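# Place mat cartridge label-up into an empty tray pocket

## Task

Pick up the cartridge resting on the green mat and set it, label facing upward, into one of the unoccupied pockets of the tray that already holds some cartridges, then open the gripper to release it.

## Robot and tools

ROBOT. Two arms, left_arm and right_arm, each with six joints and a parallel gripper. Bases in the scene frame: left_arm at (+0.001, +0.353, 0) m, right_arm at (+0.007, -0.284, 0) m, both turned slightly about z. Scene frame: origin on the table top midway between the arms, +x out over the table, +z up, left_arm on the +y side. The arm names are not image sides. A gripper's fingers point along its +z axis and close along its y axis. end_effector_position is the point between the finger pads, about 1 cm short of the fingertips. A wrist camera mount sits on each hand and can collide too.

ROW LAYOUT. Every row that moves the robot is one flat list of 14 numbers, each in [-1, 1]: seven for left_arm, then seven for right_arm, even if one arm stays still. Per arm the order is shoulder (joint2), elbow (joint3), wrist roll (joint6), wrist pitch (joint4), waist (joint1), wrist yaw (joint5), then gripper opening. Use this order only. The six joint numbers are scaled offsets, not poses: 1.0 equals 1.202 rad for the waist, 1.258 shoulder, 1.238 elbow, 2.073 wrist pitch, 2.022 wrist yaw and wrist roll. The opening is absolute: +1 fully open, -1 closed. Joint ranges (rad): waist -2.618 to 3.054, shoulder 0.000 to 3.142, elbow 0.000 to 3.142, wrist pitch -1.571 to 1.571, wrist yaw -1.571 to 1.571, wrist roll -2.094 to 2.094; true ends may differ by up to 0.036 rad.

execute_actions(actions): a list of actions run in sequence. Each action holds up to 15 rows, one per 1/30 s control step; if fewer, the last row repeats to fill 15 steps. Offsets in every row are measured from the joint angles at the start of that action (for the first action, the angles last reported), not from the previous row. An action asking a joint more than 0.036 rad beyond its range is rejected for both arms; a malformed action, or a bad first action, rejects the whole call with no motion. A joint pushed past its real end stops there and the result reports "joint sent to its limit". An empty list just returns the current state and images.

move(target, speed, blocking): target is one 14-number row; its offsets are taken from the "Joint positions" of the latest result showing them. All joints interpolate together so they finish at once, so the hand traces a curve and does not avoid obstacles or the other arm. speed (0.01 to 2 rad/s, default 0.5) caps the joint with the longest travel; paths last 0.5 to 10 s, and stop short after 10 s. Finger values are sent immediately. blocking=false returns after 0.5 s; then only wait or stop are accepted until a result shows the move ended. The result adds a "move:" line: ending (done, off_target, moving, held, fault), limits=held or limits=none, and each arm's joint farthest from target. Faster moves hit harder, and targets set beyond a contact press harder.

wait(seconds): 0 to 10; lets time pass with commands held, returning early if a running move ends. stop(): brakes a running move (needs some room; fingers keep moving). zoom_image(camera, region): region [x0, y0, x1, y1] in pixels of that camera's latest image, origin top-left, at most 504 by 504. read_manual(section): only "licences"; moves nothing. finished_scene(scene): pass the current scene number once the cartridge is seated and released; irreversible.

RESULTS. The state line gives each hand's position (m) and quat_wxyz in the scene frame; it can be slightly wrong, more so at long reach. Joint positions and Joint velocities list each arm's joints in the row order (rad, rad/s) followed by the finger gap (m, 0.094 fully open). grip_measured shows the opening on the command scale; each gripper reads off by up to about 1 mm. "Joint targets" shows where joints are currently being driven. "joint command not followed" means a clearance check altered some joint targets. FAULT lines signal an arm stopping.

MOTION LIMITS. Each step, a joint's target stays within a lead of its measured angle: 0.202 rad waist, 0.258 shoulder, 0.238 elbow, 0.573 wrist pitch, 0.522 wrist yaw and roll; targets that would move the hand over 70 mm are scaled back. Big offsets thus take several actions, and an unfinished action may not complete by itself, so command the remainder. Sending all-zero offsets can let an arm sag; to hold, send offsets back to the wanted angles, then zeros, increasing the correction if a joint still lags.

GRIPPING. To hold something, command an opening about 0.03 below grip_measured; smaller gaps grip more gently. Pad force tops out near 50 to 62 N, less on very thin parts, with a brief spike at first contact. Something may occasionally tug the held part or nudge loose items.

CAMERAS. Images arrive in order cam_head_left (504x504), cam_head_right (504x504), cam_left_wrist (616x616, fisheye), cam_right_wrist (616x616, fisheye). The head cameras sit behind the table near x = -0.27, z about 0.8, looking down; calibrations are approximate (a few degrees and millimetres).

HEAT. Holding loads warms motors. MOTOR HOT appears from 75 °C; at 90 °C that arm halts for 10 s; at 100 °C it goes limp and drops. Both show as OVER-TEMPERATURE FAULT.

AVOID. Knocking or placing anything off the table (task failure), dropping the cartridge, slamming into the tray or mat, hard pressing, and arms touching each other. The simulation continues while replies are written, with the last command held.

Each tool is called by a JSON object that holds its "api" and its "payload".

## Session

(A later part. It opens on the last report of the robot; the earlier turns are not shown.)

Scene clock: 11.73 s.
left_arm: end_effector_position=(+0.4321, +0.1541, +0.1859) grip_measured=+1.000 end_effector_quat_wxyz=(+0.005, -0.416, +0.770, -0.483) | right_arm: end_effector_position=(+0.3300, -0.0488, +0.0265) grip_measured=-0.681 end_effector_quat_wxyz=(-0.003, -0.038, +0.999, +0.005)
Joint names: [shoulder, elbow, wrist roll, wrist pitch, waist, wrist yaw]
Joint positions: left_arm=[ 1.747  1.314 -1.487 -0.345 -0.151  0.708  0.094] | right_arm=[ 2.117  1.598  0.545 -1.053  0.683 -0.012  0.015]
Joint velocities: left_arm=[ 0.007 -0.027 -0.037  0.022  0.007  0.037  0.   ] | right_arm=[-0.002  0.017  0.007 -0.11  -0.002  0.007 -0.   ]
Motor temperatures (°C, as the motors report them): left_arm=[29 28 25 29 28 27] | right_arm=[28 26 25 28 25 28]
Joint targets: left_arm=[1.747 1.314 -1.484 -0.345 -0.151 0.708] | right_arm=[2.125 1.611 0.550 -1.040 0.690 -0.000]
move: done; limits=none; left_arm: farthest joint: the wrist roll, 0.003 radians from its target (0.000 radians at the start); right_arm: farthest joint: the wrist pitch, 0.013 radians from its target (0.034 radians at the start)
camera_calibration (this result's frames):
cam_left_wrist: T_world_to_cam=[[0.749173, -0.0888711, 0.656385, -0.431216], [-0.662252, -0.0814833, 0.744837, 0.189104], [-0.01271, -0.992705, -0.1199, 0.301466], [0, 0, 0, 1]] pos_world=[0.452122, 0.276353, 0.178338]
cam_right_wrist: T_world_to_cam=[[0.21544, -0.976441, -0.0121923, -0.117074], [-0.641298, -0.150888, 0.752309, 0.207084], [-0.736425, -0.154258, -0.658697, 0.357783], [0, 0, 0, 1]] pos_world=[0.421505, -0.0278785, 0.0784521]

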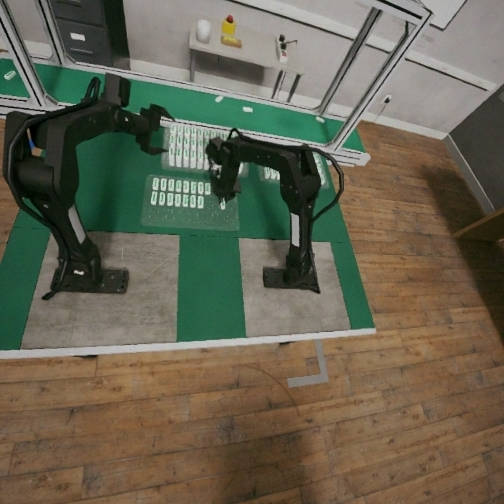

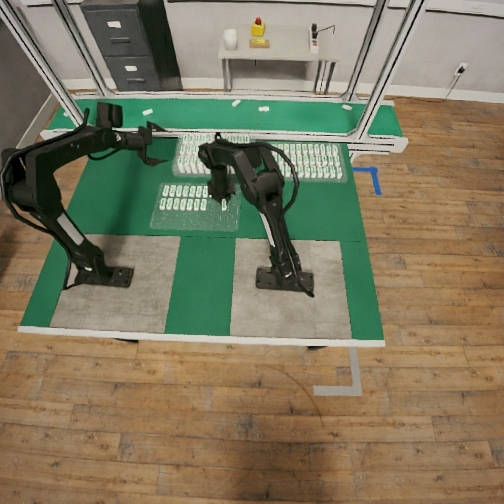

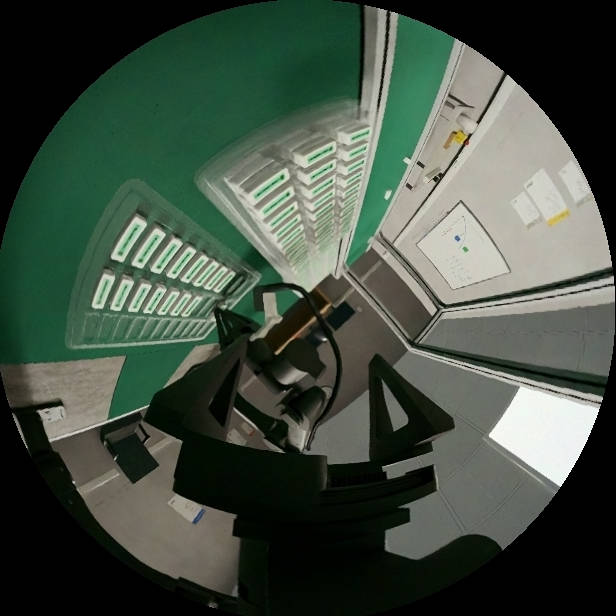

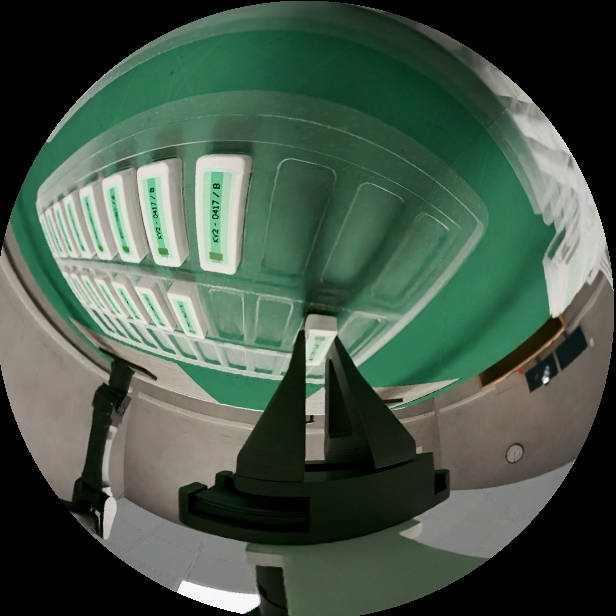

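Aligned. Lower slightly, release, lift.

{"api": "move", "payload": {"target": [0,0,0,0,0,0,1, 0.014,-0.008,0,0.014,0,0,-0.72], "speed": 0.1}}

{"api": "move", "payload": {"target": [0,0,0,0,0,0,1, 0,0,0,0,0,0,-0.45]}}

{"api": "move", "payload": {"target": [0,0,0,0,0,0,1, -0.05,0.08,0,-0.06,0,0,-0.45], "speed": 0.4}}

{"api": "zoom_image", "payload": {"camera": "cam_right_wrist", "region": [160, 160, 460, 420]}}

Scene clock: 12.73 s.
left_arm: end_effector_position=(+0.4321, +0.1541, +0.1859) grip_measured=+1.000 end_effector_quat_wxyz=(+0.004, -0.417, +0.770, -0.483) | right_arm: end_effector_position=(+0.3334, -0.0464, +0.0265) grip_measured=-0.681 end_effector_quat_wxyz=(+0.004, -0.038, +0.999, +0.010)
Joint names: [shoulder, elbow, wrist roll, wrist pitch, waist, wrist yaw]
Joint positions: left_arm=[ 1.747  1.314 -1.489 -0.345 -0.151  0.708  0.094] | right_arm=[ 2.117  1.598  0.545 -1.036  0.683 -0.012  0.015]
Joint velocities: left_arm=[-0.002 -0.032 -0.051 -0.051 -0.002  0.11   0.   ] | right_arm=[-0.002  0.027  0.022  0.007  0.002  0.007  0.   ]
Motor temperatures (°C, as the motors report them): left_arm=[29 28 25 29 28 27] | right_arm=[29 26 25 28 25 28]
Joint targets: left_arm=[1.747 1.314 -1.487 -0.345 -0.151 0.708] | right_arm=[2.135 1.588 0.545 -1.024 0.683 -0.012]
move: done; limits=none; left_arm: farthest joint: the wrist roll, 0.002 radians from its target (0.000 radians at the start); right_arm: farthest joint: the shoulder, 0.018 radians from its target (0.018 radians at the start)
camera_calibration (this result's frames):
cam_left_wrist: T_world_to_cam=[[0.750392, -0.0873412, 0.655198, -0.431758], [-0.66089, -0.0815905, 0.746035, 0.18831], [-0.0117017, -0.992832, -0.118948, 0.300872], [0, 0, 0, 1]] pos_world=[0.45196, 0.27637, 0.178189]
cam_right_wrist: T_world_to_cam=[[0.215651, -0.97629, -0.0187909, -0.115322], [-0.651495, -0.158189, 0.741977, 0.212938], [-0.727357, -0.147766, -0.670162, 0.358258], [0, 0, 0, 1]] pos_world=[0.424179, -0.0259645, 0.0799284]

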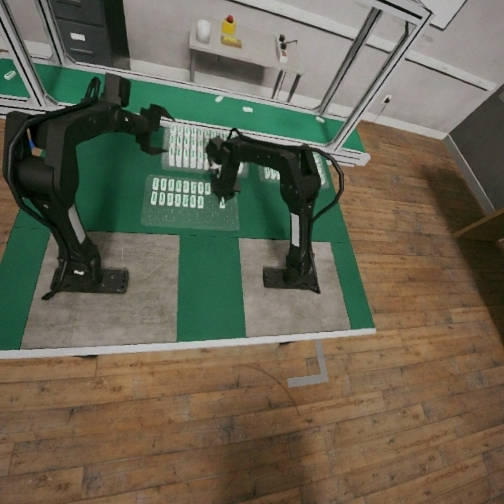

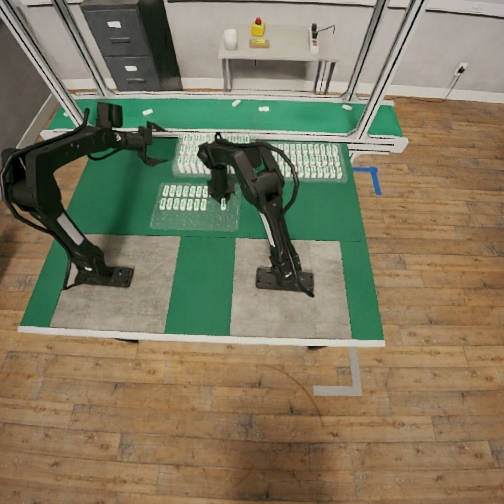

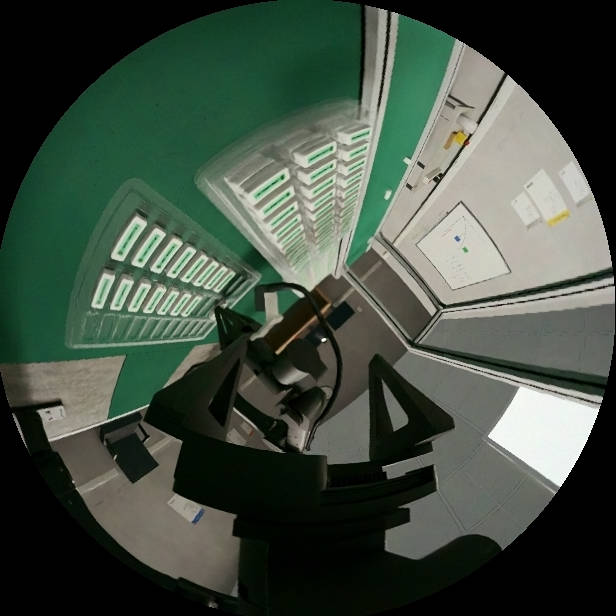

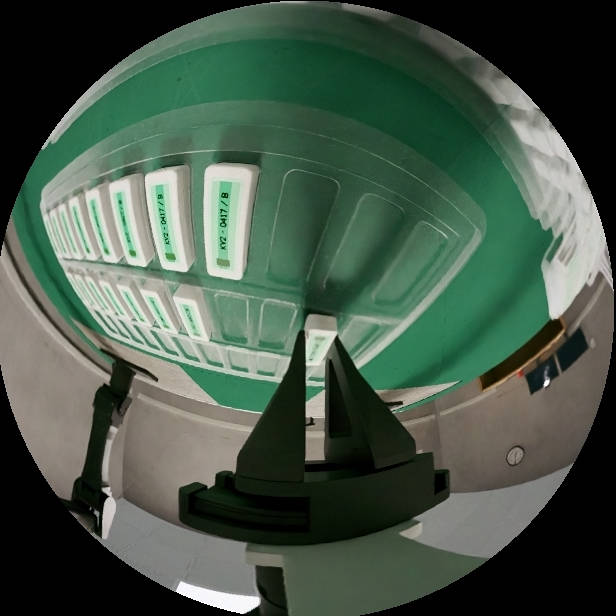

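Scene clock: 13.23 s.
left_arm: end_effector_position=(+0.4321, +0.1541, +0.1859) grip_measured=+1.000 end_effector_quat_wxyz=(+0.004, -0.418, +0.769, -0.483) | right_arm: end_effector_position=(+0.3335, -0.0463, +0.0265) grip_measured=-0.452 end_effector_quat_wxyz=(+0.004, -0.038, +0.999, +0.010)
Joint names: [shoulder, elbow, wrist roll, wrist pitch, waist, wrist yaw]
Joint positions: left_arm=[ 1.747  1.314 -1.491 -0.345 -0.151  0.708  0.094] | right_arm=[ 2.117  1.598  0.545 -1.035  0.683 -0.012  0.026]
Joint velocities: left_arm=[ 0.012 -0.002 -0.051 -0.095  0.007 -0.022  0.   ] | right_arm=[0.007 0.012 0.037 0.11  0.007 0.007 0.   ]
Motor temperatures (°C, as the motors report them): left_arm=[29 28 25 29 28 27] | right_arm=[29 26 25 28 25 28]
Joint targets: left_arm=[1.747 1.314 -1.489 -0.345 -0.151 0.708] | right_arm=[2.117 1.598 0.545 -1.035 0.683 -0.012]
move: done; limits=none; left_arm: farthest joint: the wrist roll, 0.002 radians from its target (0.000 radians at the start); right_arm: farthest joint: the wrist pitch, 0.001 radians from its target (0.000 radians at the start)
camera_calibration (this result's frames):
cam_left_wrist: T_world_to_cam=[[0.751606, -0.085811, 0.654006, -0.432297], [-0.659525, -0.0816949, 0.74723, 0.187514], [-0.0106916, -0.992956, -0.117997, 0.300278], [0, 0, 0, 1]] pos_world=[0.451798, 0.276386, 0.178041]
cam_right_wrist: T_world_to_cam=[[0.215657, -0.976285, -0.0189408, -0.115282], [-0.651725, -0.158354, 0.74174, 0.213071], [-0.727149, -0.147617, -0.67042, 0.358267], [0, 0, 0, 1]] pos_world=[0.424239, -0.0259212, 0.0799626]

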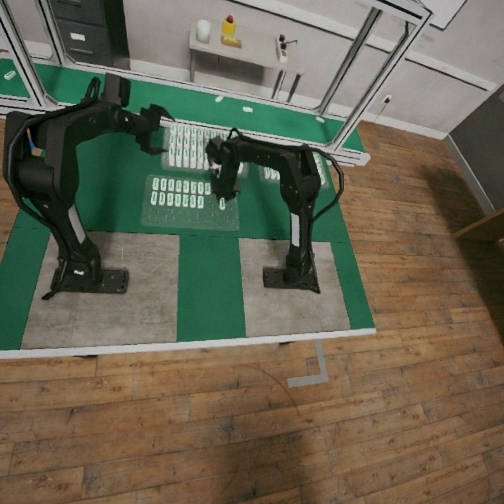

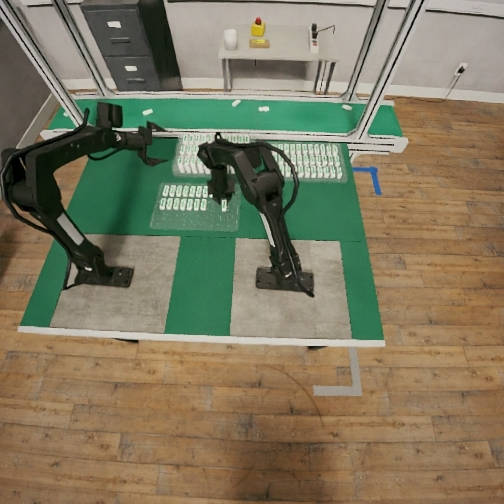

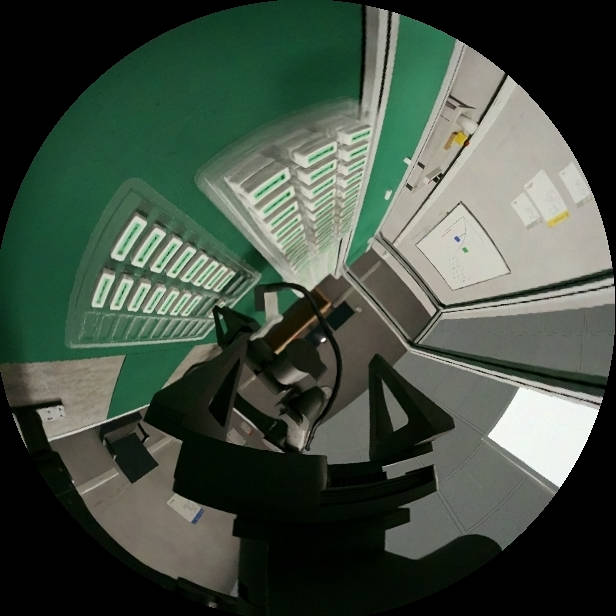

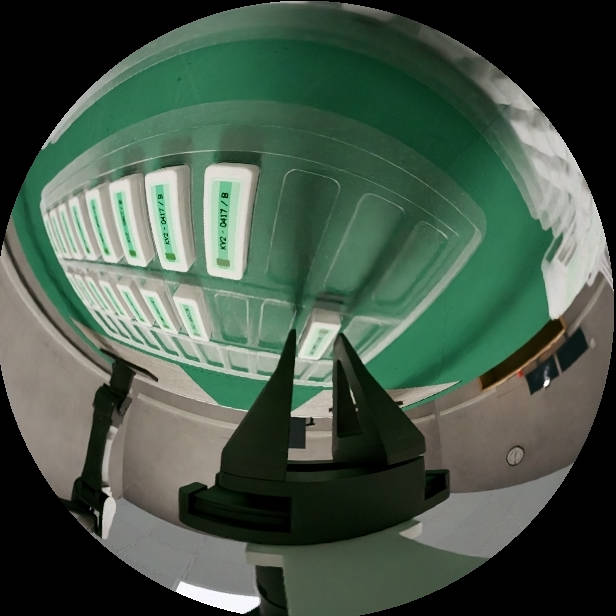

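Scene clock: 14.33 s.
left_arm: end_effector_position=(+0.4321, +0.1541, +0.1859) grip_measured=+1.000 end_effector_quat_wxyz=(+0.003, -0.419, +0.769, -0.483) | right_arm: end_effector_position=(+0.3332, -0.0465, +0.0630) grip_measured=-0.452 end_effector_quat_wxyz=(+0.009, -0.038, +0.999, +0.013)
Joint names: [shoulder, elbow, wrist roll, wrist pitch, waist, wrist yaw]
Joint positions: left_arm=[ 1.747  1.314 -1.493 -0.345 -0.151  0.708  0.094] | right_arm=[ 2.073  1.678  0.545 -1.148  0.683 -0.012  0.026]
Joint velocities: left_arm=[ 0.002 -0.007 -0.022 -0.037  0.007 -0.081  0.   ] | right_arm=[-0.027  0.007 -0.081  0.022  0.007  0.007  0.   ]
Motor temperatures (°C, as the motors report them): left_arm=[29 28 25 29 28 27] | right_arm=[29 26 25 28 25 28]
Joint targets: left_arm=[1.747 1.314 -1.491 -0.345 -0.151 0.708] | right_arm=[2.054 1.698 0.545 -1.160 0.683 -0.012]
move: done; limits=none; left_arm: farthest joint: the wrist roll, 0.002 radians from its target (0.000 radians at the start); right_arm: farthest joint: the shoulder, 0.019 radians from its target (0.063 radians at the start)
camera_calibration (this result's frames):
cam_left_wrist: T_world_to_cam=[[0.752817, -0.0842805, 0.652812, -0.432834], [-0.658158, -0.0817965, 0.748423, 0.186717], [-0.00967974, -0.993079, -0.117048, 0.299684], [0, 0, 0, 1]] pos_world=[0.451636, 0.276403, 0.177893]
cam_right_wrist: T_world_to_cam=[[0.215869, -0.976134, -0.0237365, -0.11449], [-0.65905, -0.163597, 0.734091, 0.188433], [-0.720454, -0.142824, -0.678636, 0.381029], [0, 0, 0, 1]] pos_world=[0.423416, -0.0265108, 0.117535]

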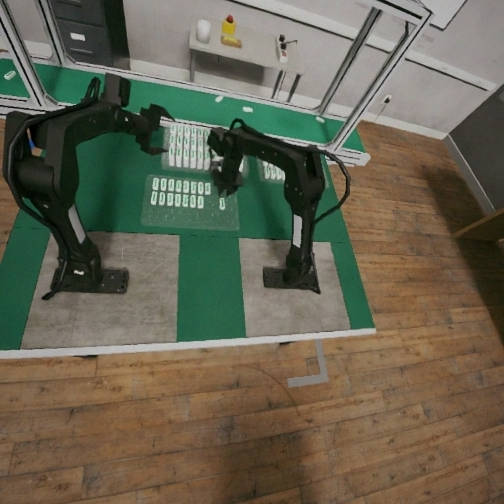

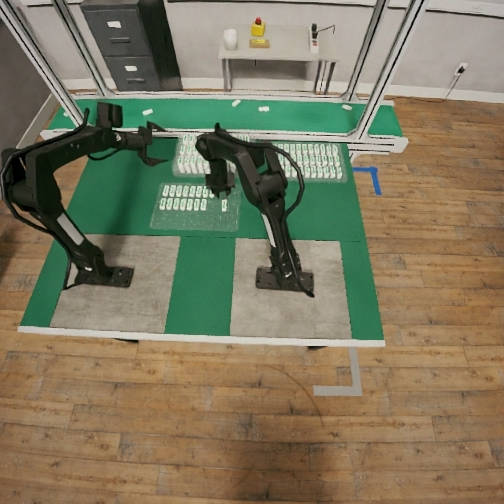

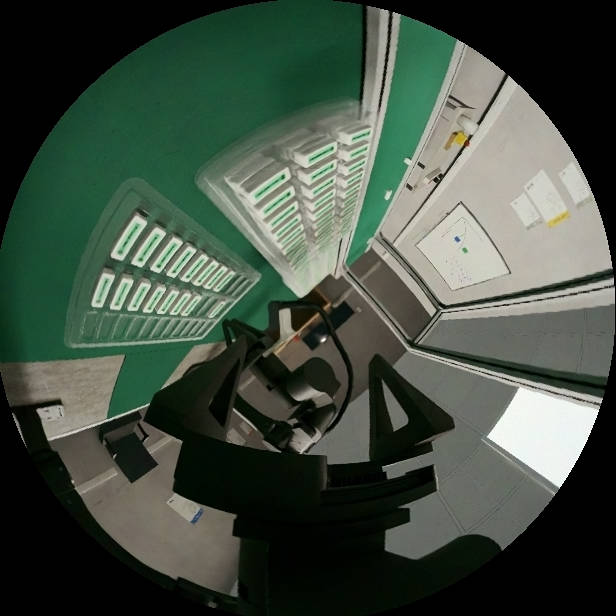

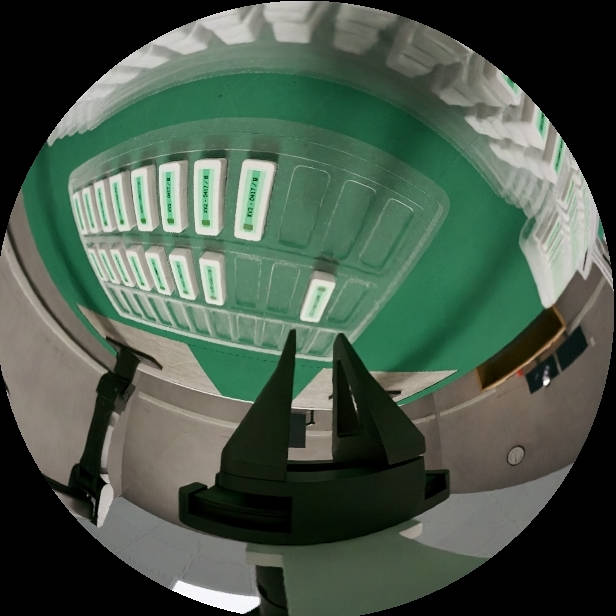

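Region (160, 160, 460, 420) of cam_right_wrist's 616x616 image, scaled by 1.680, with more detail than that image has; it fills the top 437 rows of this view, and the rest is white.

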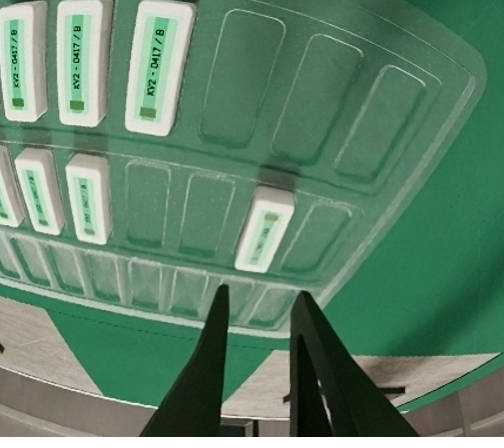

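{"api": "finished_scene", "payload": {"scene": 2}}

The scene is finished: the task was done.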